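# Wedge the loose end board tight against the rail

## Task

Push a wedge into the open slot at the rail's end, flat face toward the loose end board, until that board is pressed snug against the rail. The opposite end must remain wedged, and both end boards must still stand upright and flat on the table. The result only counts if it holds with no help from the robot, so release the wedge and pull the grippers away at the end.

## Robot and tools

Robot: two arms, left_arm and right_arm, each with 7 joints (in column order: waist, shoulder, upper arm roll, elbow, forearm roll, wrist pitch, wrist roll) and a parallel gripper.

Frame: all poses share one world frame. Origin sits on the table surface midway between the arms, +z is up, +x reaches out over the table, and left_arm is on the +y side. The names left and right do not refer to image sides. The state line reads left_arm: ... | right_arm: ..., each with end_effector_position (metres) and end_effector_quat_wxyz. That point lies between the pads when they are shut; closed fingertips extend about 19 mm past it, open ones about 6 mm. Fingers point along the gripper's +z and move apart along its y. Reported hand positions can be off, more so at long reach.

execute_actions: argument actions is a list holding one action, one wait, or nothing. An empty list ({"actions": []}) just reports the state. An action is {"rows": [...], "steps": n}: n from 1 to 15 control steps of 1/30 s (default 15), up to 15 rows, one row per step, the last row reused for any remaining steps. A wait is {"steps": n} with n up to 300; it returns once that many steps have passed since the previous result, counting your thinking time. Optional pictures (true/false) controls whether camera images come back. A refused call moves nothing.

Each row is one flat list of 18 numbers, each in [-1, 1], always covering both arms: left_arm's 7 joint values, its gripper position, its gripper speed, then the same 9 for right_arm. Joint values are offsets, not poses: they are measured from that arm's joint angles in the most recent result that printed them. Before any such result in the current scene, and for any second or later call in the same reply, they count from where the arm is when the action begins. Scale: 1.0 equals 0.9985 rad for waist, shoulder, upper arm roll and elbow, and 0.8765 rad for forearm roll, wrist pitch and wrist roll. An all-zero row is not idle; it pulls the arm back to the reference angles.

Stated joint ranges (rad): waist -69.115 to 69.115, shoulder -2.250 to 2.250, upper arm roll -69.115 to 69.115, elbow -2.580 to 2.580, forearm roll -69.115 to 69.115, wrist pitch -2.100 to 2.100, wrist roll -69.115 to 69.115. The true end may differ by up to 0.013 rad either way. Asking for more than 0.013 rad beyond a stated end gets the call refused; asking past the true end only drives the joint to that end and yields "joint sent to its limit" (possibly about an earlier action). No such line does not prove there is room left.

Gripper numbers are absolute settings, not offsets. position: +1 fully open (85 mm), 0 about 41 mm, pads touch near -0.8, -1 closes until blocked. speed: about 20 mm/s at -1, 85 at 0, 150 at +1. A full close squeezes roughly 190 to 235 N per pad, a bit more on wide items. To grip, hold position at -1. For a gentle grip, open, then close to slightly below the object's width. To release, command a width larger than the object. Fingers stay put until the position changes by 0.01 or more, but re-close toward the request if the object shifts, force drops or it slips out. To leave a gripper alone, resend its previous two numbers; 0 is a real command. position_measured_pct is about 50 minus 50 times the actual position (0 = fully open); stopping short below 90 means something is held or in the way, around 90 means the pads met. Closing pushes the fingertips roughly 13 mm farther from the arm, so keep clearance above surfaces.

Motion: joints are speed and acceleration limited and finish together. Each step the target is held within 0.304 rad (first four joints) or 0.266 rad (last three) of the measured angle, and scaled back if it would put the hand more than 70 mm from where it is. Large moves may be unfinished when the result arrives. While you think the simulation keeps running and arms continue toward the last target until they settle or a step is HELD; after that only a new action moves them further.

Result lines: Joint positions and Joint velocities (rad, rad/s), one block per arm; joint torques in the same order, with fixed per-arm offset, scale and noise. "joint command not followed" means the clearance check altered or blocked joint targets while the rest of the row ran. HELD marks steps where the row was not fully sent. TORQUE FAULT: contact torque hitting a load limit (48.6 N m for waist, shoulder, upper arm roll, elbow; 30.6 N m for forearm roll, wrist pitch, wrist roll; held weight included) halts that arm for 10 seconds and drops the rest of the call. MOTOR HOT appears from 60 °C; at 75 °C an OVER-TEMPERATURE FAULT makes that arm brake weakly and sag. Holding loads heats motors.

zoom_image: camera (cam_high, cam_low, cam_left_wrist, cam_right_wrist) and region [x0, y0, x1, y1] in pixels of that camera's latest image, top-left origin, at most 504 by 504. All cameras are 504x504; calibration (K, distortion, T_world_to_cam) is provided, wrist camera poses follow their arm's joint readings, and results list cameras whose numbers changed.

finished_scene: scene = the current scene's number.

Avoid: knocking anything off the table, arms striking or pressing on each other, dropping or slamming parts, and very forceful pushes. Brief outside tugs on held parts or nudges to loose objects can happen. Release and move clear before finishing.

Each tool is called after ">>>" as a command line: name --argument value for each argument, lists and objects as JSON in quotes; but a table of rows of numbers goes row by row, as --pt "numbers of a row", without its own name.

## Session

>>> execute_actions --actions '[]'

Scene clock: 0.00 s of 5900.00 s.
left_arm: end_effector_position=(+0.5940, +0.7454, +0.1038) position_measured_pct=0.0 end_effector_quat_wxyz=(+0.291, +0.194, +0.893, +0.284) | right_arm: end_effector_position=(-0.0069, -0.2524, +0.3741) position_measured_pct=0.0 end_effector_quat_wxyz=(+0.048, -0.601, +0.798, -0.004)
Joint positions: left_arm=[-0.739  0.782 -0.117  1.831 -0.515 -0.351  1.03 ] | right_arm=[-0.886 -0.674 -0.101  2.019 -0.022  1.708  1.853]
Joint velocities: left_arm=[ 0. -0.  0. -0.  0.  0. -0.] | right_arm=[ 0.001  0.    -0.001  0.    -0.    -0.     0.   ]
Joint torques (N m, as the joint torque sensors report them, + toward a larger angle): no reading

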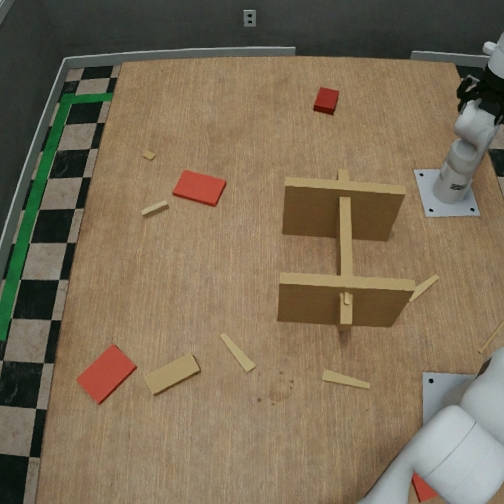

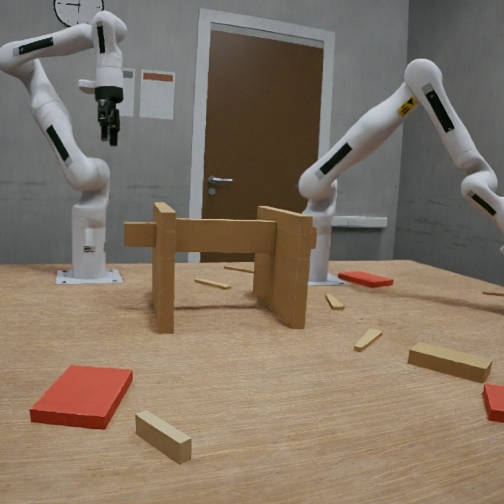

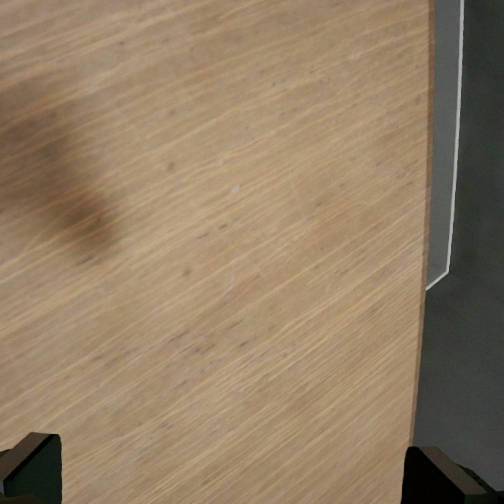

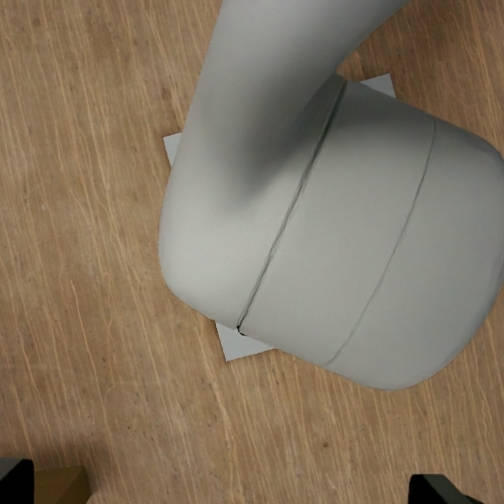

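>>> zoom_image --camera "cam_high" --region '[260, 150, 460, 350]'

>>> zoom_image --camera "cam_low" --region '[110, 180, 400, 370]'

>>> zoom_image --camera "cam_high" --region '[130, 310, 400, 420]'

Region (260, 150, 460, 350) of cam_high's 504x504 image, scaled by 2.520, with more detail than that image has.

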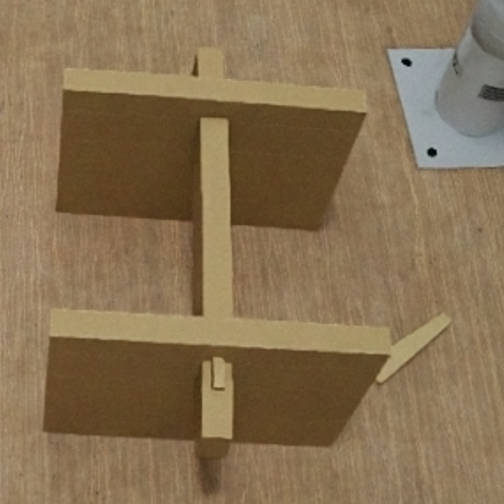

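Region (110, 180, 400, 370) of cam_low's 504x504 image, scaled by 1.738, with more detail than that image has; it fills the top 330 rows of this view, and the rest is white.

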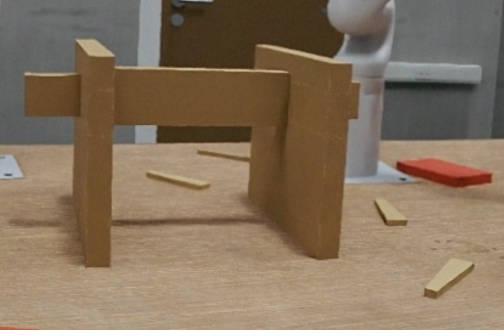

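Region (130, 310, 400, 420) of cam_high's 504x504 image, scaled by 1.867, with more detail than that image has; it fills the top 205 rows of this view, and the rest is white.

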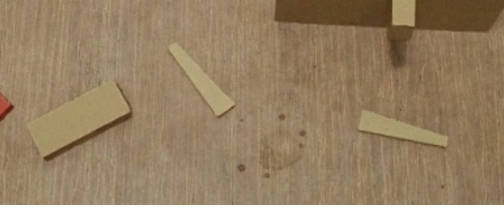

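>>> zoom_image --camera "cam_high" --region '[210, 325, 270, 385]'

>>> zoom_image --camera "cam_high" --region '[315, 350, 375, 410]'

>>> zoom_image --camera "cam_high" --region '[395, 260, 455, 320]'

>>> zoom_image --camera "cam_high" --region '[315, 275, 375, 335]'

>>> zoom_image --camera "cam_high" --region '[315, 160, 375, 220]'

Region (210, 325, 270, 385) of cam_high's 504x504 image, scaled by 8.400, with more detail than that image has.

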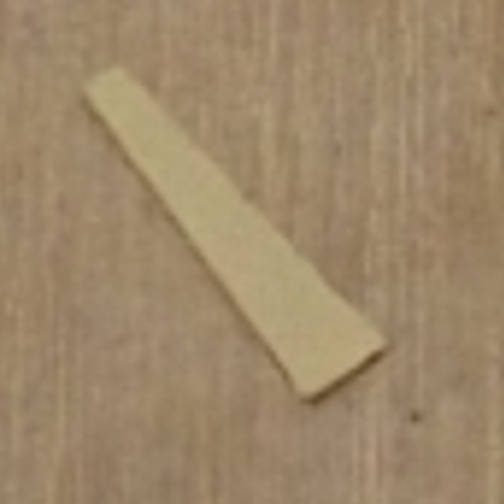

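Region (315, 350, 375, 410) of cam_high's 504x504 image, scaled by 8.400, with more detail than that image has.

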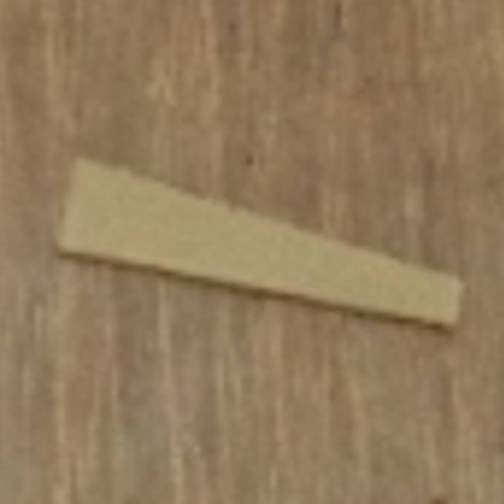

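Region (395, 260, 455, 320) of cam_high's 504x504 image, scaled by 8.400, with more detail than that image has.

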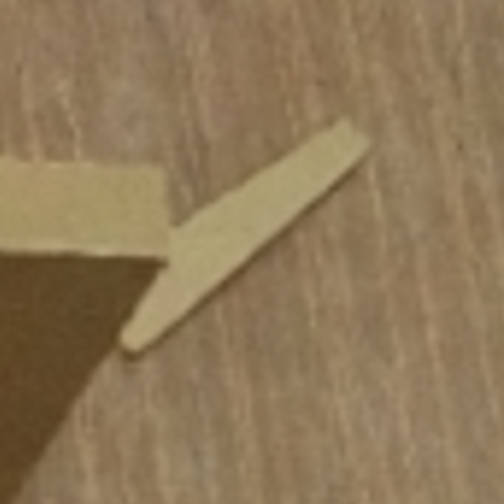

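Region (315, 275, 375, 335) of cam_high's 504x504 image, scaled by 8.400, with more detail than that image has.

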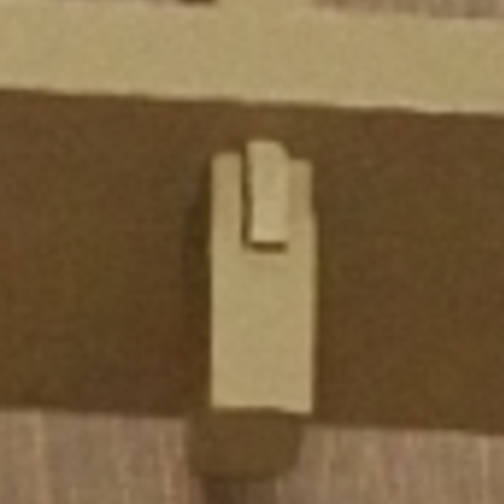

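Region (315, 160, 375, 220) of cam_high's 504x504 image, scaled by 8.400, with more detail than that image has.

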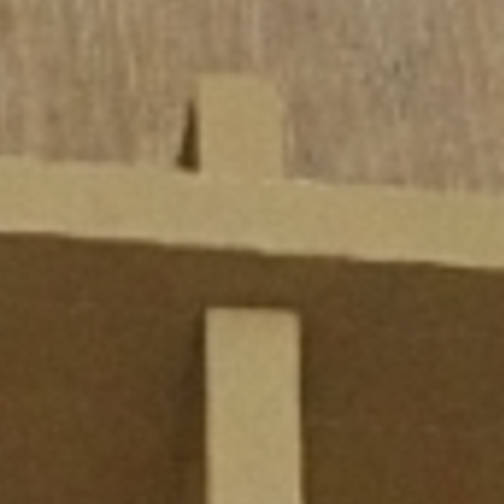

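>>> zoom_image --camera "cam_high" --region '[404, 60, 504, 230]'

>>> zoom_image --camera "cam_low" --region '[40, 190, 200, 350]'

>>> zoom_image --camera "cam_high" --region '[380, 300, 504, 504]'

Region (404, 60, 504, 230) of cam_high's 504x504 image, scaled by 2.965, with more detail than that image has; it fills the left 296 columns of this view, and the rest is white.

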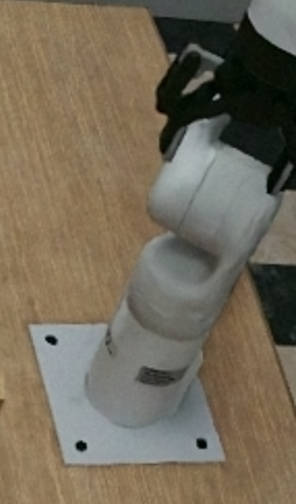

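Region (40, 190, 200, 350) of cam_low's 504x504 image, scaled by 3.150, with more detail than that image has.

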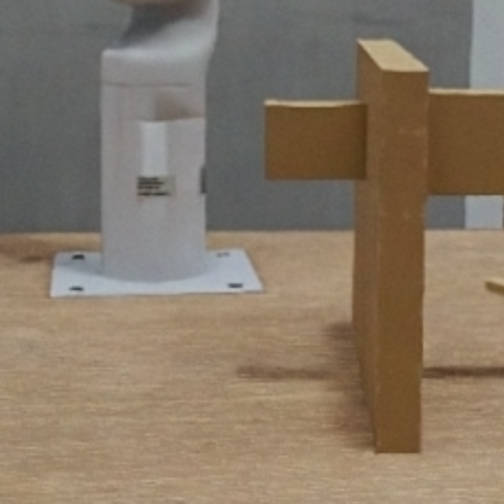

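Region (380, 300, 504, 504) of cam_high's 504x504 image, scaled by 2.471, with more detail than that image has; it fills the left 306 columns of this view, and the rest is white.

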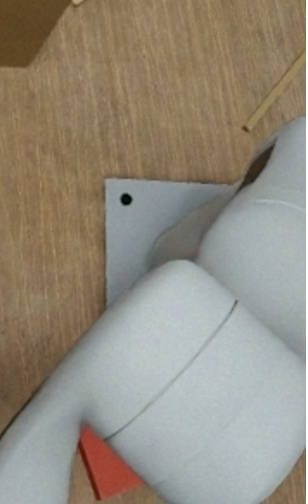

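>>> execute_actions --actions '[{"rows": [[0.831,-0.182,0.117,-0.532,0.592,1.0,0.617,0.3,0, 1.0,0.5,0.101,-0.15,-0.456,-0.09,-0.975,-0.9,0]], "steps": 15}]' --pictures false

>>> execute_actions --actions '[{"steps": 30}]' --pictures false

Scene clock: 120.50 s of 5900.00 s.
left_arm: end_effector_position=(+0.7347, +0.6480, +0.2284) position_measured_pct=33.7 end_effector_quat_wxyz=(+0.404, +0.119, +0.872, +0.251) | right_arm: end_effector_position=(+0.0510, -0.1559, +0.3857) position_measured_pct=36.9 end_effector_quat_wxyz=(-0.099, -0.198, +0.964, +0.148)
Joint positions: left_arm=[-0.525  0.687 -0.057  1.62  -0.33  -0.165  1.214] | right_arm=[-0.443 -0.282 -0.016  1.89  -0.346  1.64   1.478]
Joint velocities: left_arm=[ 0.497 -0.151  0.101 -0.498  0.436  0.435  0.435] | right_arm=[ 1.306  0.695  0.107 -0.148 -0.54  -0.085 -1.148]
Joint torques (N m, as the joint torque sensors report them, + toward a larger angle): left_arm=[  0.14 -22.89   0.31  -9.26  -0.08  -1.59  -0.23] | right_arm=[ 0.28 -4.63  0.36 -8.12 -1.03  0.82 -0.61]
Steps of this call (steps 1 to 90: nothing new was sent; then 117.00 s passed at rest; steps 91 to 105: all 15 steps of this action). Readings (joint positions | what the end effector reports):
91: left_arm=[-0.738 0.781 -0.118 1.830 -0.514 -0.349 1.030] | right_arm=[-0.884 -0.673 -0.101 2.018 -0.023 1.708 1.853] | left_arm position_measured_pct=0.0 | right_arm position_measured_pct=0.0
92: left_arm=[-0.732 0.778 -0.117 1.825 -0.509 -0.344 1.035] | right_arm=[-0.876 -0.666 -0.100 2.016 -0.027 1.707 1.848] | left_arm position_measured_pct=0.8 | right_arm position_measured_pct=0.8
94: left_arm=[-0.704 0.762 -0.110 1.800 -0.487 -0.320 1.057] | right_arm=[-0.845 -0.636 -0.091 2.002 -0.050 1.700 1.825] | left_arm position_measured_pct=4.8 | right_arm position_measured_pct=4.8
98: left_arm=[-0.639 0.729 -0.086 1.735 -0.430 -0.265 1.113] | right_arm=[-0.722 -0.514 -0.056 1.950 -0.154 1.672 1.722] | left_arm position_measured_pct=16.3 | right_arm position_measured_pct=16.3
105: the state above

Scene clock: 121.50 s of 5900.00 s.
left_arm: end_effector_position=(+0.7878, +0.2305, +0.3051) position_measured_pct=34.9 end_effector_quat_wxyz=(+0.394, +0.079, +0.916, -0.009) | right_arm: end_effector_position=(+0.1377, -0.2171, +0.3812) position_measured_pct=90.9 end_effector_quat_wxyz=(-0.137, +0.317, +0.921, +0.181)
Joint positions: left_arm=[ 0.018  0.607 -0.005  1.323 -0.022  0.402  1.541] | right_arm=[ 0.112 -0.175 -0.     1.869 -0.422  1.629  0.999]
Joint velocities: left_arm=[ 0.533 -0.046  0.031 -0.176  0.197  0.913  0.215] | right_arm=[ 0.003  0.    -0.     0.     0.    -0.    -0.   ]
Joint torques (N m, as the joint torque sensors report them, + toward a larger angle): left_arm=[ -0.11 -23.33   0.88 -11.12  -0.29  -1.61  -0.04] | right_arm=[ 0.16 -5.24 -0.53 -8.35 -1.59  0.16 -0.45]
Steps of this call (steps 1 to 30: the robot went on to your last target). Readings (joint positions | what the end effector reports):
1: left_arm=[-0.508 0.682 -0.054 1.603 -0.316 -0.150 1.228] | right_arm=[-0.399 -0.261 -0.013 1.886 -0.363 1.637 1.439] | left_arm position_measured_pct=34.5 | right_arm position_measured_pct=40.1
2: left_arm=[-0.492 0.677 -0.051 1.587 -0.301 -0.136 1.243] | right_arm=[-0.355 -0.244 -0.010 1.882 -0.376 1.635 1.401] | left_arm position_measured_pct=34.5 | right_arm position_measured_pct=42.9
4: left_arm=[-0.458 0.668 -0.045 1.554 -0.271 -0.106 1.272] | right_arm=[-0.267 -0.219 -0.006 1.877 -0.395 1.633 1.323] | left_arm position_measured_pct=34.9 | right_arm position_measured_pct=49.2
8: left_arm=[-0.388 0.653 -0.035 1.496 -0.211 -0.045 1.334] | right_arm=[-0.091 -0.192 -0.002 1.872 -0.413 1.630 1.169] | left_arm position_measured_pct=34.9 | right_arm position_measured_pct=61.1
30: the state above

>>> execute_actions --actions '[{"rows": [[0.073,0.143,0.005,-0.123,0.03,1.0,0.034,0.3,0, 0.566,0.868,0,-0.161,-0.396,-0.089,0,-0.9,0]], "steps": 15}]' --pictures false

>>> execute_actions --actions '[{"steps": 25}]' --pictures false

Scene clock: 134.03 s of 5900.00 s.
left_arm: end_effector_position=(+0.6473, +0.1957, +0.1734) position_measured_pct=34.9 end_effector_quat_wxyz=(+0.084, +0.099, +0.992, -0.010) | right_arm: end_effector_position=(+0.2730, -0.2676, +0.3621) position_measured_pct=90.9 end_effector_quat_wxyz=(-0.189, +0.494, +0.789, +0.311)
Joint positions: left_arm=[0.091 0.74  0.    1.207 0.004 1.026 1.571] | right_arm=[ 0.46   0.174 -0.001  1.748 -0.672  1.571  0.999]
Joint velocities: left_arm=[ 0.     0.075  0.001 -0.049 -0.001  1.215  0.001] | right_arm=[ 0.758  0.895  0.011 -0.153 -0.359 -0.074  0.   ]
Joint torques (N m, as the joint torque sensors report them, + toward a larger angle): left_arm=[ -0.3  -24.51   0.9   -9.51  -0.17   0.17   0.16] | right_arm=[  0.11 -10.33  -0.36  -6.64  -1.62   0.98  -0.35]
Steps of this call (steps 1 to 30: the robot went on to your last target; steps 31 to 90: nothing new was sent; then 9.03 s passed at rest; steps 91 to 105: all 15 steps of this action). Readings (joint positions | what the end effector reports):
91: left_arm=[0.091 0.602 -0.001 1.299 0.004 0.528 1.570] | right_arm=[0.115 -0.174 -0.001 1.869 -0.423 1.629 0.999] | left_arm position_measured_pct=34.9 | right_arm position_measured_pct=90.9
92: left_arm=[0.091 0.608 -0.001 1.294 0.004 0.536 1.570] | right_arm=[0.122 -0.167 -0.001 1.866 -0.427 1.628 0.999] | left_arm position_measured_pct=34.9 | right_arm position_measured_pct=90.9
94: left_arm=[0.091 0.636 -0.000 1.274 0.004 0.584 1.570] | right_arm=[0.153 -0.137 -0.002 1.851 -0.450 1.622 0.999] | left_arm position_measured_pct=34.9 | right_arm position_measured_pct=90.9
98: left_arm=[0.091 0.700 -0.000 1.234 0.004 0.742 1.571] | right_arm=[0.262 -0.029 -0.001 1.802 -0.543 1.597 0.999] | left_arm position_measured_pct=34.9 | right_arm position_measured_pct=90.9
105: the state above

Scene clock: 134.87 s of 5900.00 s.
left_arm: end_effector_position=(+0.5722, +0.2108, +0.1662) position_measured_pct=34.9 end_effector_quat_wxyz=(-0.043, +0.100, +0.994, +0.002) | right_arm: end_effector_position=(+0.3157, -0.3427, +0.2218) position_measured_pct=90.9 end_effector_quat_wxyz=(-0.353, +0.612, +0.612, +0.354)
Joint positions: left_arm=[0.091 0.75  0.    1.2   0.004 1.278 1.571] | right_arm=[ 0.677  0.69  -0.     1.708 -0.769  1.551  0.999]
Joint velocities: left_arm=[-0.    -0.     0.    -0.001 -0.     0.     0.001] | right_arm=[ 0.005  0.013  0.     0.    -0.001 -0.     0.   ]
Joint torques (N m, as the joint torque sensors report them, + toward a larger angle): left_arm=[ -0.31 -23.05   0.9   -8.71  -0.11   0.82   0.11] | right_arm=[  0.13 -17.11  -1.25  -4.52  -1.54   1.74  -0.26]
Steps of this call (steps 1 to 25: the robot went on to your last target). Readings (joint positions | what the end effector reports):
1: left_arm=[0.091 0.742 0.000 1.206 0.004 1.067 1.571] | right_arm=[0.484 0.204 -0.001 1.743 -0.683 1.569 0.999] | left_arm position_measured_pct=34.9 | right_arm position_measured_pct=90.9
2: left_arm=[0.091 0.744 0.000 1.204 0.004 1.108 1.571] | right_arm=[0.506 0.236 -0.001 1.739 -0.694 1.566 0.999] | left_arm position_measured_pct=34.9 | right_arm position_measured_pct=90.9
4: left_arm=[0.091 0.747 0.000 1.202 0.004 1.189 1.571] | right_arm=[0.545 0.300 -0.001 1.731 -0.712 1.563 0.999] | left_arm position_measured_pct=34.9 | right_arm position_measured_pct=90.9
8: left_arm=[0.091 0.749 0.000 1.201 0.004 1.275 1.571] | right_arm=[0.602 0.437 -0.000 1.720 -0.738 1.557 0.999] | left_arm position_measured_pct=34.9 | right_arm position_measured_pct=90.9
25: the state above

>>> execute_actions --actions '[{"rows": [[0,0.03,0,-0.01,0,0.2,0,0.3,0, 0,0,0,0,0,0,0,-0.9,0],[0,0.03,0,-0.01,0,0.25,0,0.3,0, 0,0,0,0,0,0,0,-0.9,0],[0,0.06,0,-0.02,0,0.3,0,0.3,0, 0,0,0,0,0,0,0,-0.9,0],[0,0.09,0,-0.03,0,0.35,0,0.3,0, 0,0,0,0,0,0,0,-0.9,0],[0,0.12,0,-0.04,0,0.4,0,0.3,0, 0,0,0,0,0,0,0,-0.9,0],[0,0.15,0,-0.05,0,0.45,0,0.3,0, 0,0,0,0,0,0,0,-0.9,0],[0,0.18,0,-0.055,0,0.5,0,0.3,0, 0,0,0,0,0,0,0,-0.9,0],[0,0.21,0,-0.06,0,0.542,0,0.3,0, 0,0,0,0,0,0,0,-0.9,0],[0,0.24,0,-0.07,0,0.542,0,0.3,0, 0,0,0,0,0,0,0,-0.9,0],[0,0.27,0,-0.075,0,0.542,0,0.3,0, 0,0,0,0,0,0,0,-0.9,0],[0,0.305,0,-0.081,0,0.542,0,0.3,0, 0,0,0,0,0,0,0,-0.9,0]], "steps": 15}]' --pictures false

>>> execute_actions --actions '[{"steps": 12}]'

Scene clock: 147.47 s of 5900.00 s.
left_arm: end_effector_position=(+0.4388, +0.2380, +0.1060) position_measured_pct=34.9 end_effector_quat_wxyz=(-0.351, +0.093, +0.931, +0.033) | right_arm: end_effector_position=(+0.3157, -0.3427, +0.2218) position_measured_pct=90.9 end_effector_quat_wxyz=(-0.353, +0.612, +0.612, +0.354)
Joint positions: left_arm=[0.091 1.008 0.    1.131 0.004 1.723 1.571] | right_arm=[ 0.677  0.69  -0.     1.708 -0.769  1.551  0.999]
Joint velocities: left_arm=[-0.     0.571 -0.001 -0.128 -0.     0.465 -0.001] | right_arm=[-0.001  0.     0.    -0.     0.     0.001  0.   ]
Joint torques (N m, as the joint torque sensors report them, + toward a larger angle): left_arm=[ -0.11 -28.17   0.98  -7.62  -0.08   2.78   0.14] | right_arm=[  0.07 -17.26  -1.44  -4.38  -1.68   2.    -0.29]
Steps of this call (steps 1 to 30: the robot went on to your last target; steps 31 to 90: nothing new was sent; then 9.10 s passed at rest; steps 91 to 105: all 15 steps of this action). Readings (joint positions | what the end effector reports):
91: left_arm=[0.091 0.750 0.000 1.200 0.004 1.280 1.571] | right_arm=[0.678 0.691 -0.000 1.708 -0.769 1.551 0.999] | left_arm position_measured_pct=34.9 | right_arm position_measured_pct=90.9
92: left_arm=[0.091 0.752 0.000 1.199 0.004 1.290 1.571] | right_arm=[0.677 0.691 -0.000 1.708 -0.769 1.551 0.999] | left_arm position_measured_pct=34.9 | right_arm position_measured_pct=90.9
94: left_arm=[0.091 0.762 0.000 1.196 0.004 1.341 1.571] | right_arm=[0.677 0.691 -0.000 1.708 -0.769 1.551 0.999] | left_arm position_measured_pct=34.9 | right_arm position_measured_pct=90.9
98: left_arm=[0.091 0.822 0.000 1.176 0.004 1.500 1.571] | right_arm=[0.677 0.690 -0.000 1.708 -0.769 1.551 0.999] | left_arm position_measured_pct=34.9 | right_arm position_measured_pct=90.9
105: the state above

Scene clock: 147.87 s of 5900.00 s.
left_arm: end_effector_position=(+0.4282, +0.2401, +0.0945) position_measured_pct=34.9 end_effector_quat_wxyz=(-0.381, +0.092, +0.919, +0.036) | right_arm: end_effector_position=(+0.3157, -0.3427, +0.2218) position_measured_pct=90.9 end_effector_quat_wxyz=(-0.353, +0.612, +0.612, +0.354)
Joint positions: left_arm=[0.091 1.054 0.    1.12  0.004 1.754 1.571] | right_arm=[ 0.677  0.69  -0.     1.708 -0.769  1.551  0.999]
Joint velocities: left_arm=[-0.001  0.006 -0.    -0.001 -0.     0.    -0.   ] | right_arm=[-0.     0.     0.     0.001  0.    -0.002 -0.   ]
Joint torques (N m, as the joint torque sensors report them, + toward a larger angle): left_arm=[ -0.19 -24.26   1.01  -5.93  -0.13   2.7    0.16] | right_arm=[  0.35 -17.52  -1.31  -4.96  -1.73   2.    -0.39]
Steps of this call (steps 1 to 12: the robot went on to your last target). Readings (joint positions | what the end effector reports):
1: left_arm=[0.091 1.025 0.000 1.127 0.004 1.736 1.571] | right_arm=[0.677 0.690 -0.000 1.708 -0.769 1.551 0.999] | left_arm position_measured_pct=34.9 | right_arm position_measured_pct=90.9
2: left_arm=[0.091 1.037 0.000 1.124 0.004 1.745 1.571] | right_arm=[0.677 0.690 -0.000 1.708 -0.769 1.551 0.999] | left_arm position_measured_pct=34.9 | right_arm position_measured_pct=90.9
4: left_arm=[0.091 1.047 0.000 1.122 0.004 1.752 1.571] | right_arm=[0.677 0.690 -0.000 1.708 -0.769 1.551 0.999] | left_arm position_measured_pct=34.9 | right_arm position_measured_pct=90.9
8: left_arm=[0.091 1.052 0.000 1.120 0.004 1.753 1.571] | right_arm=[0.677 0.690 -0.000 1.708 -0.769 1.551 0.999] | left_arm position_measured_pct=34.9 | right_arm position_measured_pct=90.9
12: the state above
camera_calibration (this result's frames):
cam_left_wrist: T_world_to_cam=[[0.199425, 0.978239, 0.057254, -0.332928], [0.697623, -0.100702, -0.709352, -0.153131], [-0.688151, 0.181404, -0.702525, 0.461066], [0, 0, 0, 1]] pos_world=[0.490504, 0.226623, 0.234348]
cam_right_wrist: T_world_to_cam=[[0.998289, 0.0119122, 0.0572504, -0.32542], [0.0553613, -0.507816, -0.859685, 0.0554446], [0.0188319, 0.861383, -0.507606, 0.544239], [0, 0, 0, 1]] pos_world=[0.311545, -0.436766, 0.342554]

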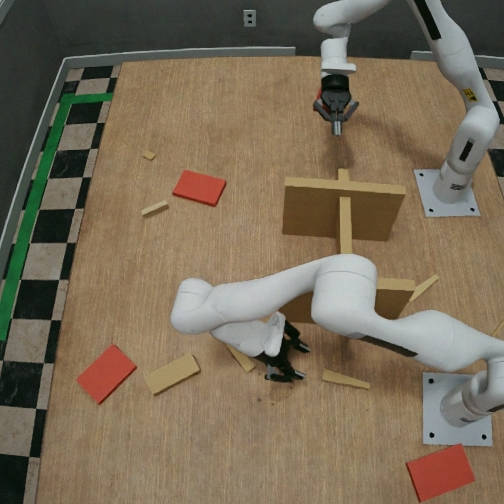

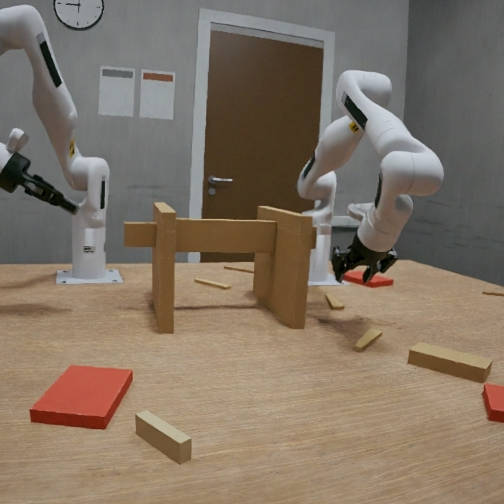

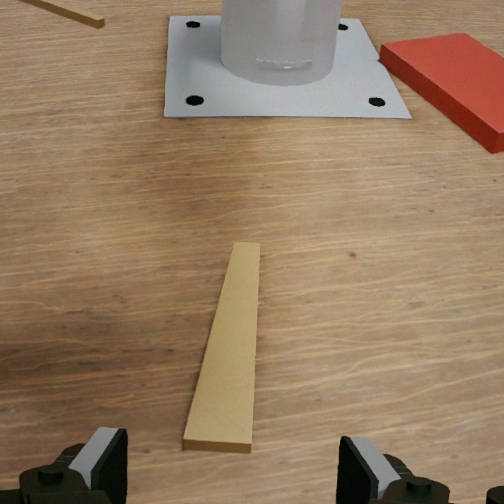

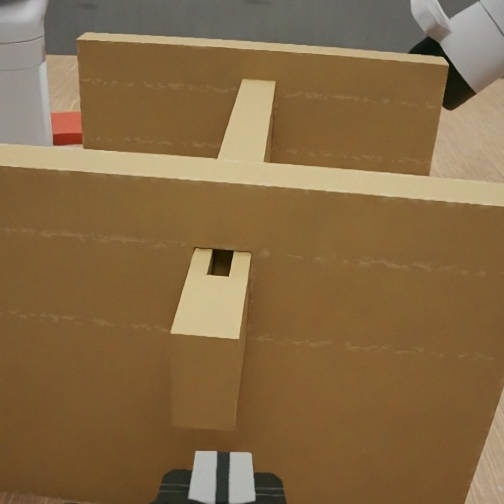

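>>> zoom_image --camera "cam_left_wrist" --region '[90, 380, 390, 504]'

>>> zoom_image --camera "cam_right_wrist" --region '[150, 220, 290, 360]'

Region (90, 380, 390, 504) of cam_left_wrist's 504x504 image, scaled by 1.680; it fills the top 208 rows of this view, and the rest is white.

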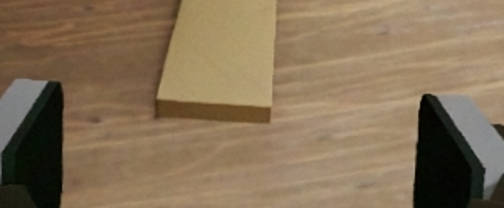

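Region (150, 220, 290, 360) of cam_right_wrist's 504x504 image, scaled by 3.600.

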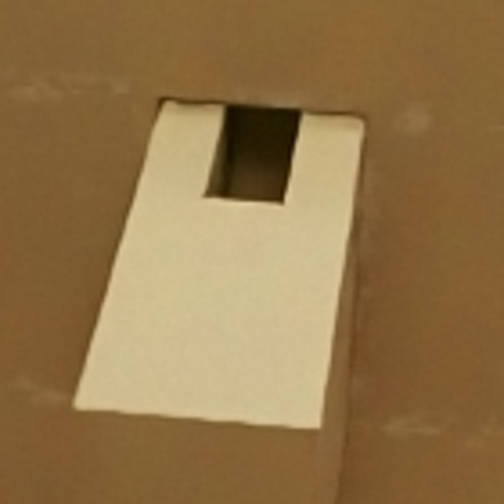

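>>> execute_actions --actions '[{"rows": [[0.005,0,0,0.14,0,-0.16,0,0.3,0, 0,0,0,0,0,0,0,-0.9,0],[0.005,0,0,0.14,0,-0.16,0,0.3,0, 0,0,0,0,0,0,0,-0.9,0],[0.005,0,0,0.14,0,-0.16,0,0.3,0, 0,0,0,0,0,0,0,-0.9,0],[0.008,0,0,0.21,0,-0.24,0,0.3,0, 0,0,0,0,0,0,0,-0.9,0],[0.008,0,0,0.21,0,-0.24,0,0.3,0, 0,0,0,0,0,0,0,-0.9,0],[0.011,0.0005,0,0.2804,0,-0.321,0,0.3,0, 0,0,0,0,0,0,0,-0.9,0]], "steps": 15}]' --pictures false

>>> execute_actions --actions '[{"steps": 8}]'

Scene clock: 211.40 s of 5900.00 s.
left_arm: end_effector_position=(+0.3696, +0.2481, +0.0292) position_measured_pct=34.9 end_effector_quat_wxyz=(-0.381, +0.097, +0.919, +0.039) | right_arm: end_effector_position=(+0.3157, -0.3427, +0.2218) position_measured_pct=90.9 end_effector_quat_wxyz=(-0.353, +0.612, +0.612, +0.354)
Joint positions: left_arm=[0.102 1.056 0.    1.397 0.004 1.474 1.571] | right_arm=[ 0.677  0.69  -0.     1.708 -0.769  1.551  0.999]
Joint velocities: left_arm=[ 0.002  0.001 -0.     0.054 -0.    -0.053  0.001] | right_arm=[-0.    -0.     0.001 -0.    -0.     0.001  0.   ]
Joint torques (N m, as the joint torque sensors report them, + toward a larger angle): left_arm=[ -0.61 -23.92   0.73  -4.91  -0.12   2.65   0.12] | right_arm=[  0.18 -17.    -1.55  -4.59  -1.86   2.03  -0.54]
Steps of this call (steps 1 to 30: the robot went on to your last target; steps 31 to 90: nothing new was sent; then 60.03 s passed at rest; steps 91 to 105: all 15 steps of this action). Readings (joint positions | what the end effector reports):
91: left_arm=[0.091 1.054 0.000 1.121 0.004 1.753 1.571] | right_arm=[0.677 0.690 -0.000 1.708 -0.769 1.551 0.999] | left_arm position_measured_pct=34.9 | right_arm position_measured_pct=90.9
92: left_arm=[0.091 1.054 0.000 1.126 0.004 1.747 1.571] | right_arm=[0.677 0.690 -0.000 1.708 -0.769 1.551 0.999] | left_arm position_measured_pct=34.9 | right_arm position_measured_pct=90.9
94: left_arm=[0.092 1.053 0.000 1.153 0.004 1.721 1.571] | right_arm=[0.677 0.690 -0.000 1.708 -0.769 1.551 0.999] | left_arm position_measured_pct=34.9 | right_arm position_measured_pct=90.9
98: left_arm=[0.097 1.052 0.000 1.270 0.004 1.604 1.571] | right_arm=[0.677 0.690 -0.000 1.708 -0.769 1.551 0.999] | left_arm position_measured_pct=34.9 | right_arm position_measured_pct=90.9
105: the state above

Scene clock: 211.67 s of 5900.00 s.
left_arm: end_effector_position=(+0.3691, +0.2482, +0.0293) position_measured_pct=34.9 end_effector_quat_wxyz=(-0.380, +0.097, +0.919, +0.039) | right_arm: end_effector_position=(+0.3157, -0.3427, +0.2218) position_measured_pct=90.9 end_effector_quat_wxyz=(-0.353, +0.612, +0.612, +0.354)
Joint positions: left_arm=[0.102 1.054 0.    1.4   0.004 1.472 1.571] | right_arm=[ 0.677  0.69  -0.     1.708 -0.769  1.551  0.999]
Joint velocities: left_arm=[ 0.001 -0.002  0.     0.001 -0.    -0.     0.001] | right_arm=[-0.001  0.    -0.     0.    -0.     0.001 -0.   ]
Joint torques (N m, as the joint torque sensors report them, + toward a larger angle): left_arm=[ -0.22 -22.19   0.95  -3.85  -0.11   2.73   0.08] | right_arm=[  0.26 -17.09  -1.16  -4.72  -1.51   1.89  -0.48]
Steps of this call (steps 1 to 8: the robot went on to your last target). Readings (joint positions | what the end effector reports):
1: left_arm=[0.102 1.056 0.000 1.398 0.004 1.473 1.571] | right_arm=[0.677 0.690 -0.000 1.708 -0.769 1.551 0.999] | left_arm position_measured_pct=34.9 | right_arm position_measured_pct=90.9
2: left_arm=[0.102 1.055 0.000 1.399 0.004 1.473 1.571] | right_arm=[0.677 0.690 -0.000 1.708 -0.769 1.551 0.999] | left_arm position_measured_pct=34.9 | right_arm position_measured_pct=90.9
4: left_arm=[0.102 1.055 0.000 1.399 0.004 1.472 1.571] | right_arm=[0.677 0.690 -0.000 1.708 -0.769 1.551 0.999] | left_arm position_measured_pct=34.9 | right_arm position_measured_pct=90.9
8: the state above
camera_calibration (this result's frames):
cam_left_wrist: T_world_to_cam=[[0.209304, 0.97613, 0.0579902, -0.32852], [0.697175, -0.10738, -0.708813, -0.155551], [-0.685667, 0.188786, -0.703008, 0.370435], [0, 0, 0, 1]] pos_world=[0.431202, 0.234042, 0.169213]
cam_right_wrist: T_world_to_cam=[[0.998289, 0.0119114, 0.0572518, -0.325422], [0.055362, -0.507816, -0.859685, 0.0554435], [0.0188334, 0.861383, -0.507607, 0.544239], [0, 0, 0, 1]] pos_world=[0.311546, -0.436767, 0.342554]

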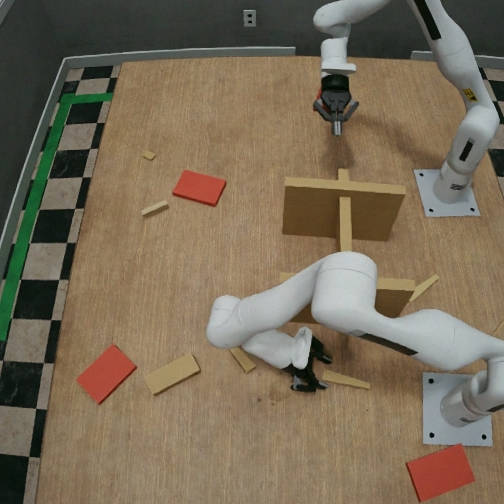

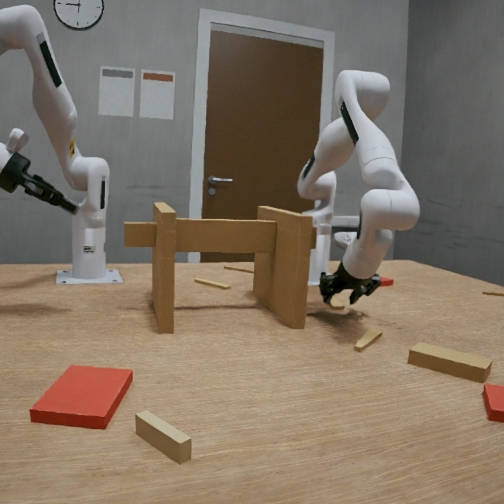

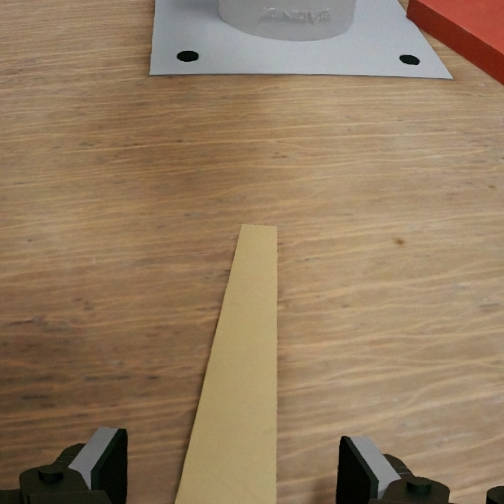

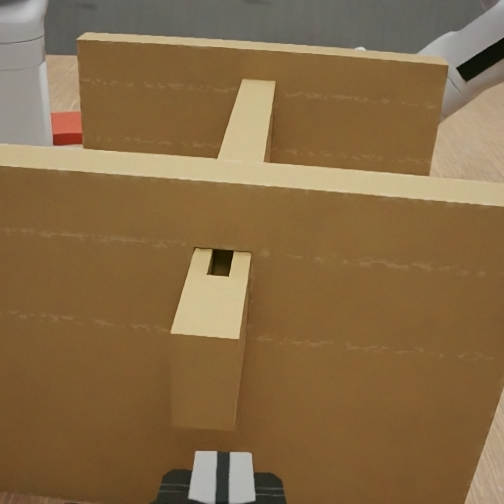

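>>> zoom_image --camera "cam_high" --region '[280, 320, 380, 420]'

>>> zoom_image --camera "cam_low" --region '[305, 250, 395, 330]'

Region (280, 320, 380, 420) of cam_high's 504x504 image, scaled by 5.040, with more detail than that image has.

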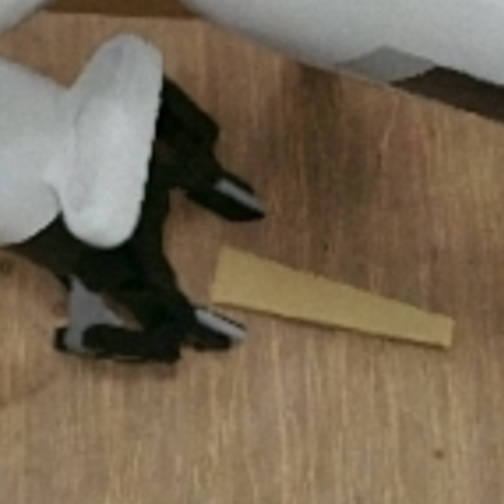

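Region (305, 250, 395, 330) of cam_low's 504x504 image, scaled by 5.600, with more detail than that image has.

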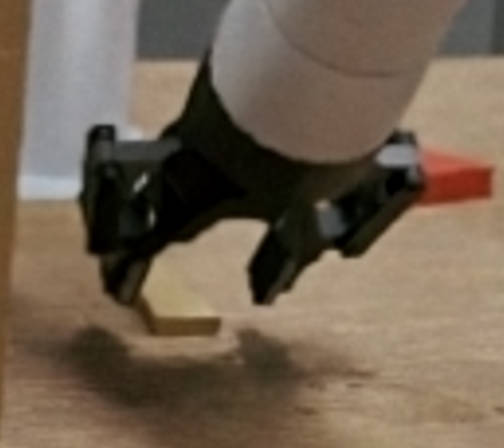

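>>> execute_actions --actions '[{"rows": [[0.004,-0.0015,0,0.0459,0,-0.0496,0,0.3,0, 0,0,0,0,0,0,0,-0.9,0]], "steps": 12}]' --pictures false

>>> execute_actions --actions '[{"rows": [[0,0,0,0,0,0,0,-1,-0.5, 0,0,0,0,0,0,0,-0.9,0]], "steps": 15}]' --pictures false

>>> execute_actions --actions '[{"steps": 15}]'

Scene clock: 235.30 s of 5900.00 s.
left_arm: end_effector_position=(+0.3575, +0.2494, +0.0214) position_measured_pct=34.9 end_effector_quat_wxyz=(-0.381, +0.098, +0.919, +0.039) | right_arm: end_effector_position=(+0.3157, -0.3427, +0.2218) position_measured_pct=90.9 end_effector_quat_wxyz=(-0.353, +0.612, +0.612, +0.354)
Joint positions: left_arm=[0.106 1.053 0.    1.445 0.004 1.429 1.571] | right_arm=[ 0.677  0.69  -0.     1.708 -0.769  1.551  0.999]
Joint velocities: left_arm=[ 0.001 -0.002  0.     0.002  0.    -0.001  0.001] | right_arm=[-0.     0.    -0.     0.002  0.     0.     0.   ]
Joint torques (N m, as the joint torque sensors report them, + toward a larger angle): left_arm=[ -0.12 -22.02   0.8   -3.56  -0.13   2.83   0.09] | right_arm=[ -0.04 -16.58  -1.18  -4.41  -2.     1.89  -0.5 ]
Steps of this call (steps 1 to 15: the robot went on to your last target; steps 16 to 90: nothing new was sent; then 20.23 s passed at rest; steps 91 to 102: all 12 steps of this action). Readings (joint positions | what the end effector reports):
91: left_arm=[0.102 1.054 0.000 1.401 0.004 1.471 1.571] | right_arm=[0.677 0.690 -0.000 1.708 -0.769 1.551 0.999] | left_arm position_measured_pct=34.9 | right_arm position_measured_pct=90.9
92: left_arm=[0.103 1.053 0.000 1.406 0.004 1.466 1.571] | right_arm=[0.677 0.690 -0.000 1.708 -0.769 1.551 0.999] | left_arm position_measured_pct=34.9 | right_arm position_measured_pct=90.9
94: left_arm=[0.105 1.052 0.000 1.428 0.004 1.446 1.571] | right_arm=[0.677 0.690 -0.000 1.708 -0.769 1.551 0.999] | left_arm position_measured_pct=34.9 | right_arm position_measured_pct=90.9
98: left_arm=[0.106 1.053 0.000 1.444 0.004 1.430 1.571] | right_arm=[0.677 0.690 -0.000 1.708 -0.769 1.551 0.999] | left_arm position_measured_pct=34.9 | right_arm position_measured_pct=90.9
102: the state above

Scene clock: 235.80 s of 5900.00 s.
left_arm: end_effector_position=(+0.3575, +0.2494, +0.0214) position_measured_pct=57.9 end_effector_quat_wxyz=(-0.381, +0.098, +0.919, +0.039) | right_arm: end_effector_position=(+0.3157, -0.3427, +0.2218) position_measured_pct=90.9 end_effector_quat_wxyz=(-0.353, +0.612, +0.612, +0.354)
Joint positions: left_arm=[0.106 1.053 0.    1.445 0.004 1.429 1.571] | right_arm=[ 0.677  0.69  -0.     1.708 -0.769  1.551  0.999]
Joint velocities: left_arm=[ 0.001  0.    -0.     0.    -0.     0.    -0.002] | right_arm=[-0.  0.  0.  0. -0.  0.  0.]
Joint torques (N m, as the joint torque sensors report them, + toward a larger angle): left_arm=[ -0.18 -22.07   0.89  -3.62  -0.14   2.66   0.18] | right_arm=[  0.28 -17.24  -1.03  -4.25  -1.73   1.77  -0.34]
Steps of this call (steps 1 to 15: all 15 steps of this action). Readings (joint positions | what the end effector reports):
1: left_arm=[0.106 1.053 0.000 1.445 0.004 1.429 1.571] | right_arm=[0.677 0.690 -0.000 1.708 -0.769 1.551 0.999] | left_arm position_measured_pct=34.9 | right_arm position_measured_pct=90.9
2: left_arm=[0.106 1.053 0.000 1.445 0.004 1.429 1.571] | right_arm=[0.677 0.690 -0.000 1.708 -0.769 1.551 0.999] | left_arm position_measured_pct=35.3 | right_arm position_measured_pct=90.9
4: left_arm=[0.106 1.053 0.000 1.445 0.004 1.429 1.571] | right_arm=[0.677 0.690 -0.000 1.708 -0.769 1.551 0.999] | left_arm position_measured_pct=37.7 | right_arm position_measured_pct=90.9
8: left_arm=[0.106 1.053 0.000 1.445 0.004 1.429 1.571] | right_arm=[0.677 0.690 -0.000 1.708 -0.769 1.551 0.999] | left_arm position_measured_pct=44.8 | right_arm position_measured_pct=90.9
15: the state above

Scene clock: 236.30 s of 5900.00 s.
left_arm: end_effector_position=(+0.3578, +0.2492, +0.0219) position_measured_pct=70.2 end_effector_quat_wxyz=(-0.380, +0.099, +0.919, +0.039) | right_arm: end_effector_position=(+0.3157, -0.3427, +0.2218) position_measured_pct=90.9 end_effector_quat_wxyz=(-0.353, +0.612, +0.612, +0.354)
Joint positions: left_arm=[0.106 1.052 0.    1.445 0.004 1.429 1.571] | right_arm=[ 0.677  0.69  -0.     1.708 -0.769  1.551  0.999]
Joint velocities: left_arm=[-0.    -0.     0.    -0.    -0.    -0.    -0.001] | right_arm=[-0.     0.    -0.    -0.001 -0.    -0.001  0.   ]
Joint torques (N m, as the joint torque sensors report them, + toward a larger angle): left_arm=[ -0.22 -21.03   0.82  -3.38  -0.19   2.41   0.19] | right_arm=[  0.15 -17.31  -1.55  -4.37  -1.59   1.92  -0.41]
Steps of this call (steps 1 to 15: the robot went on to your last target). Readings (joint positions | what the end effector reports):
1: left_arm=[0.106 1.053 0.000 1.445 0.004 1.429 1.571] | right_arm=[0.677 0.690 -0.000 1.708 -0.769 1.551 0.999] | left_arm position_measured_pct=59.5 | right_arm position_measured_pct=90.9
2: left_arm=[0.106 1.053 0.000 1.445 0.004 1.429 1.571] | right_arm=[0.677 0.690 -0.000 1.708 -0.769 1.551 0.999] | left_arm position_measured_pct=61.5 | right_arm position_measured_pct=90.9
4: left_arm=[0.106 1.053 0.000 1.445 0.004 1.429 1.571] | right_arm=[0.677 0.690 -0.000 1.708 -0.769 1.551 0.999] | left_arm position_measured_pct=65.1 | right_arm position_measured_pct=90.9
8: left_arm=[0.106 1.052 0.000 1.445 0.004 1.429 1.571] | right_arm=[0.677 0.690 -0.000 1.708 -0.769 1.551 0.999] | left_arm position_measured_pct=68.7 | right_arm position_measured_pct=90.9
15: the state above
All arms were judged still, so your last target was given up. Only a new action makes them travel on or press farther. Fingers that are still opening or closing keep moving.
camera_calibration (this result's frames):
cam_left_wrist: T_world_to_cam=[[0.213075, 0.975311, 0.0580264, -0.32786], [0.696704, -0.110033, -0.70887, -0.152029], [-0.684984, 0.191469, -0.702949, 0.356359], [0, 0, 0, 1]] pos_world=[0.419878, 0.234806, 0.161758]
cam_right_wrist: T_world_to_cam=[[0.998289, 0.0119093, 0.0572545, -0.325425], [0.0553633, -0.507818, -0.859684, 0.0554414], [0.0188367, 0.861382, -0.507608, 0.544238], [0, 0, 0, 1]] pos_world=[0.311547, -0.436767, 0.342554]

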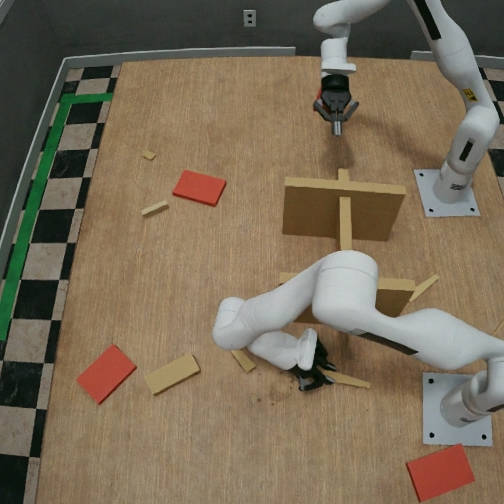

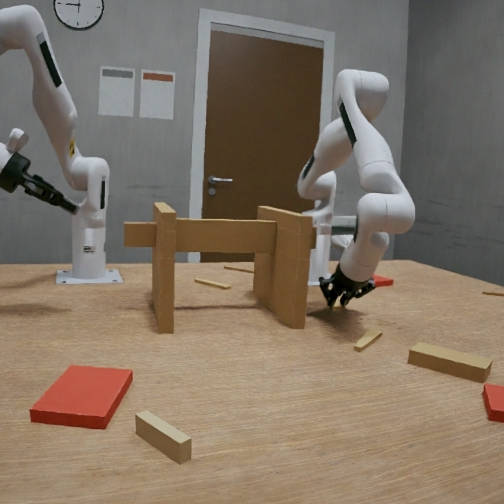

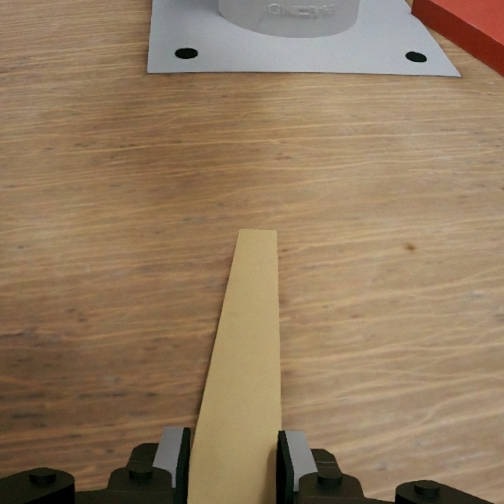

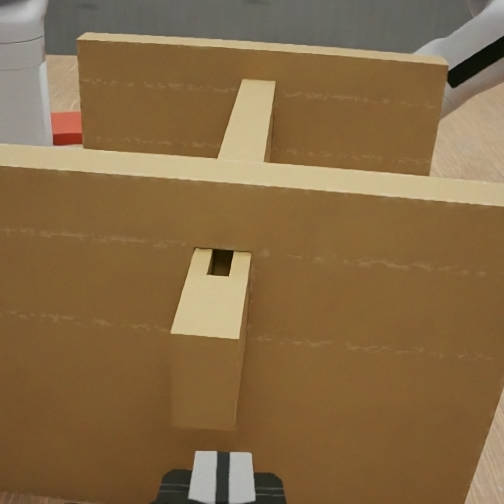

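>>> zoom_image --camera "cam_high" --region '[305, 100, 385, 200]'

>>> zoom_image --camera "cam_low" --region '[40, 170, 200, 270]'

Region (305, 100, 385, 200) of cam_high's 504x504 image, scaled by 5.040, with more detail than that image has; it fills the left 403 columns of this view, and the rest is white.

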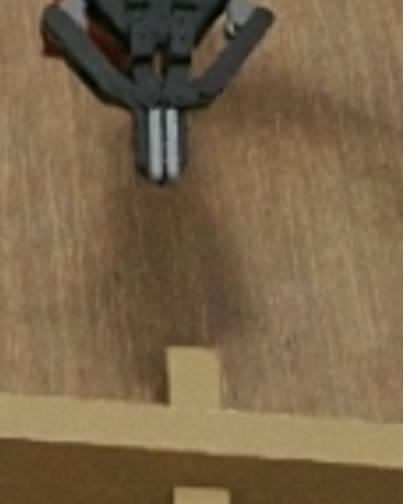

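Region (40, 170, 200, 270) of cam_low's 504x504 image, scaled by 3.150, with more detail than that image has; it fills the top 315 rows of this view, and the rest is white.

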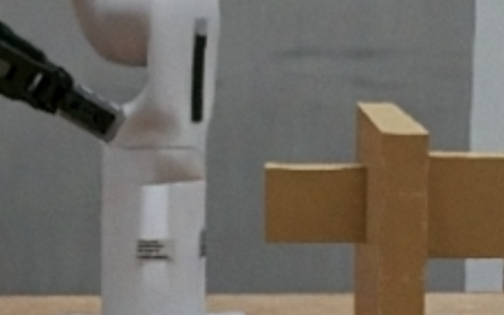

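>>> execute_actions --actions '[{"rows": [[0,-0.05,0,-0.01,0,0,0,-1,-0.5, 0,0,0,0,0,0,0,-0.9,0],[0,-0.1,0,-0.02,0,0,0,-1,-0.5, 0,0,0,0,0,0,0,-0.9,0],[0,-0.2,0,-0.05,0,0,0,-1,-0.5, 0,0,0,0,0,0,0,-0.9,0],[0,-0.3,0,-0.08,0,0,0,-1,-0.5, 0,0,0,0,0,0,0,-0.9,0],[0,-0.4,0,-0.1,0,0,0,-1,-0.5, 0,0,0,0,0,0,0,-0.9,0],[0,-0.653,0,-0.195,0,-0.03,0,-1,-0.5, 0,0,0,0,0,0,0,-0.9,0]], "steps": 15}]' --pictures false

>>> execute_actions --actions '[{"steps": 20}]' --pictures false

Scene clock: 325.53 s of 5900.00 s.
left_arm: end_effector_position=(+0.4708, +0.2245, +0.1420) position_measured_pct=70.2 end_effector_quat_wxyz=(-0.183, +0.105, +0.977, +0.018) | right_arm: end_effector_position=(+0.3157, -0.3427, +0.2218) position_measured_pct=90.9 end_effector_quat_wxyz=(-0.353, +0.612, +0.612, +0.354)
Joint positions: left_arm=[0.106 0.761 0.    1.334 0.004 1.416 1.571] | right_arm=[ 0.677  0.69  -0.     1.708 -0.769  1.551  0.999]
Joint velocities: left_arm=[-0.    -0.712  0.    -0.23   0.001 -0.038 -0.002] | right_arm=[-0.001  0.     0.    -0.001  0.001  0.    -0.   ]
Joint torques (N m, as the joint torque sensors report them, + toward a larger angle): left_arm=[ -0.11 -22.09   0.83  -6.52  -0.17   1.92   0.16] | right_arm=[  0.   -17.44  -1.28  -4.56  -1.64   1.79  -0.63]
Steps of this call (steps 1 to 90: nothing new was sent; then 85.73 s passed at rest; steps 91 to 105: all 15 steps of this action). Readings (joint positions | what the end effector reports):
91: left_arm=[0.106 1.051 0.000 1.445 0.004 1.429 1.571] | right_arm=[0.677 0.690 -0.000 1.708 -0.769 1.551 0.999] | left_arm position_measured_pct=70.2 | right_arm position_measured_pct=90.9
92: left_arm=[0.106 1.045 0.000 1.445 0.004 1.429 1.571] | right_arm=[0.677 0.690 -0.000 1.708 -0.769 1.551 0.999] | left_arm position_measured_pct=70.2 | right_arm position_measured_pct=90.9
94: left_arm=[0.106 1.016 0.000 1.440 0.004 1.429 1.571] | right_arm=[0.677 0.690 -0.000 1.708 -0.769 1.551 0.999] | left_arm position_measured_pct=70.2 | right_arm position_measured_pct=90.9
98: left_arm=[0.106 0.921 0.000 1.406 0.004 1.428 1.571] | right_arm=[0.677 0.690 -0.000 1.708 -0.769 1.551 0.999] | left_arm position_measured_pct=70.2 | right_arm position_measured_pct=90.9
105: the state above

Scene clock: 326.20 s of 5900.00 s.
left_arm: end_effector_position=(+0.5245, +0.2127, +0.3361) position_measured_pct=70.2 end_effector_quat_wxyz=(+0.042, +0.107, +0.993, -0.007) | right_arm: end_effector_position=(+0.3157, -0.3427, +0.2218) position_measured_pct=90.9 end_effector_quat_wxyz=(-0.353, +0.612, +0.612, +0.354)
Joint positions: left_arm=[0.106 0.403 0.    1.25  0.004 1.403 1.571] | right_arm=[ 0.677  0.69  -0.     1.708 -0.769  1.551  0.999]
Joint velocities: left_arm=[-0.    -0.027 -0.001  0.005  0.     0.     0.001] | right_arm=[-0.    -0.    -0.     0.001  0.     0.     0.   ]
Joint torques (N m, as the joint torque sensors report them, + toward a larger angle): left_arm=[ -0.3  -18.36   0.49  -9.8   -0.18   0.36   0.12] | right_arm=[  0.36 -17.16  -1.11  -4.4   -1.4    1.68  -0.43]
Steps of this call (steps 1 to 20: the robot went on to your last target). Readings (joint positions | what the end effector reports):
1: left_arm=[0.106 0.737 0.000 1.326 0.004 1.415 1.571] | right_arm=[0.677 0.690 -0.000 1.708 -0.769 1.551 0.999] | left_arm position_measured_pct=70.2 | right_arm position_measured_pct=90.9
2: left_arm=[0.106 0.713 0.000 1.320 0.004 1.414 1.571] | right_arm=[0.677 0.690 -0.000 1.708 -0.769 1.551 0.999] | left_arm position_measured_pct=70.2 | right_arm position_measured_pct=90.9
4: left_arm=[0.106 0.664 0.000 1.307 0.004 1.412 1.571] | right_arm=[0.677 0.690 -0.000 1.708 -0.769 1.551 0.999] | left_arm position_measured_pct=70.2 | right_arm position_measured_pct=90.9
8: left_arm=[0.106 0.566 0.000 1.286 0.004 1.408 1.571] | right_arm=[0.677 0.690 -0.000 1.708 -0.769 1.551 0.999] | left_arm position_measured_pct=70.2 | right_arm position_measured_pct=90.9
20: the state above


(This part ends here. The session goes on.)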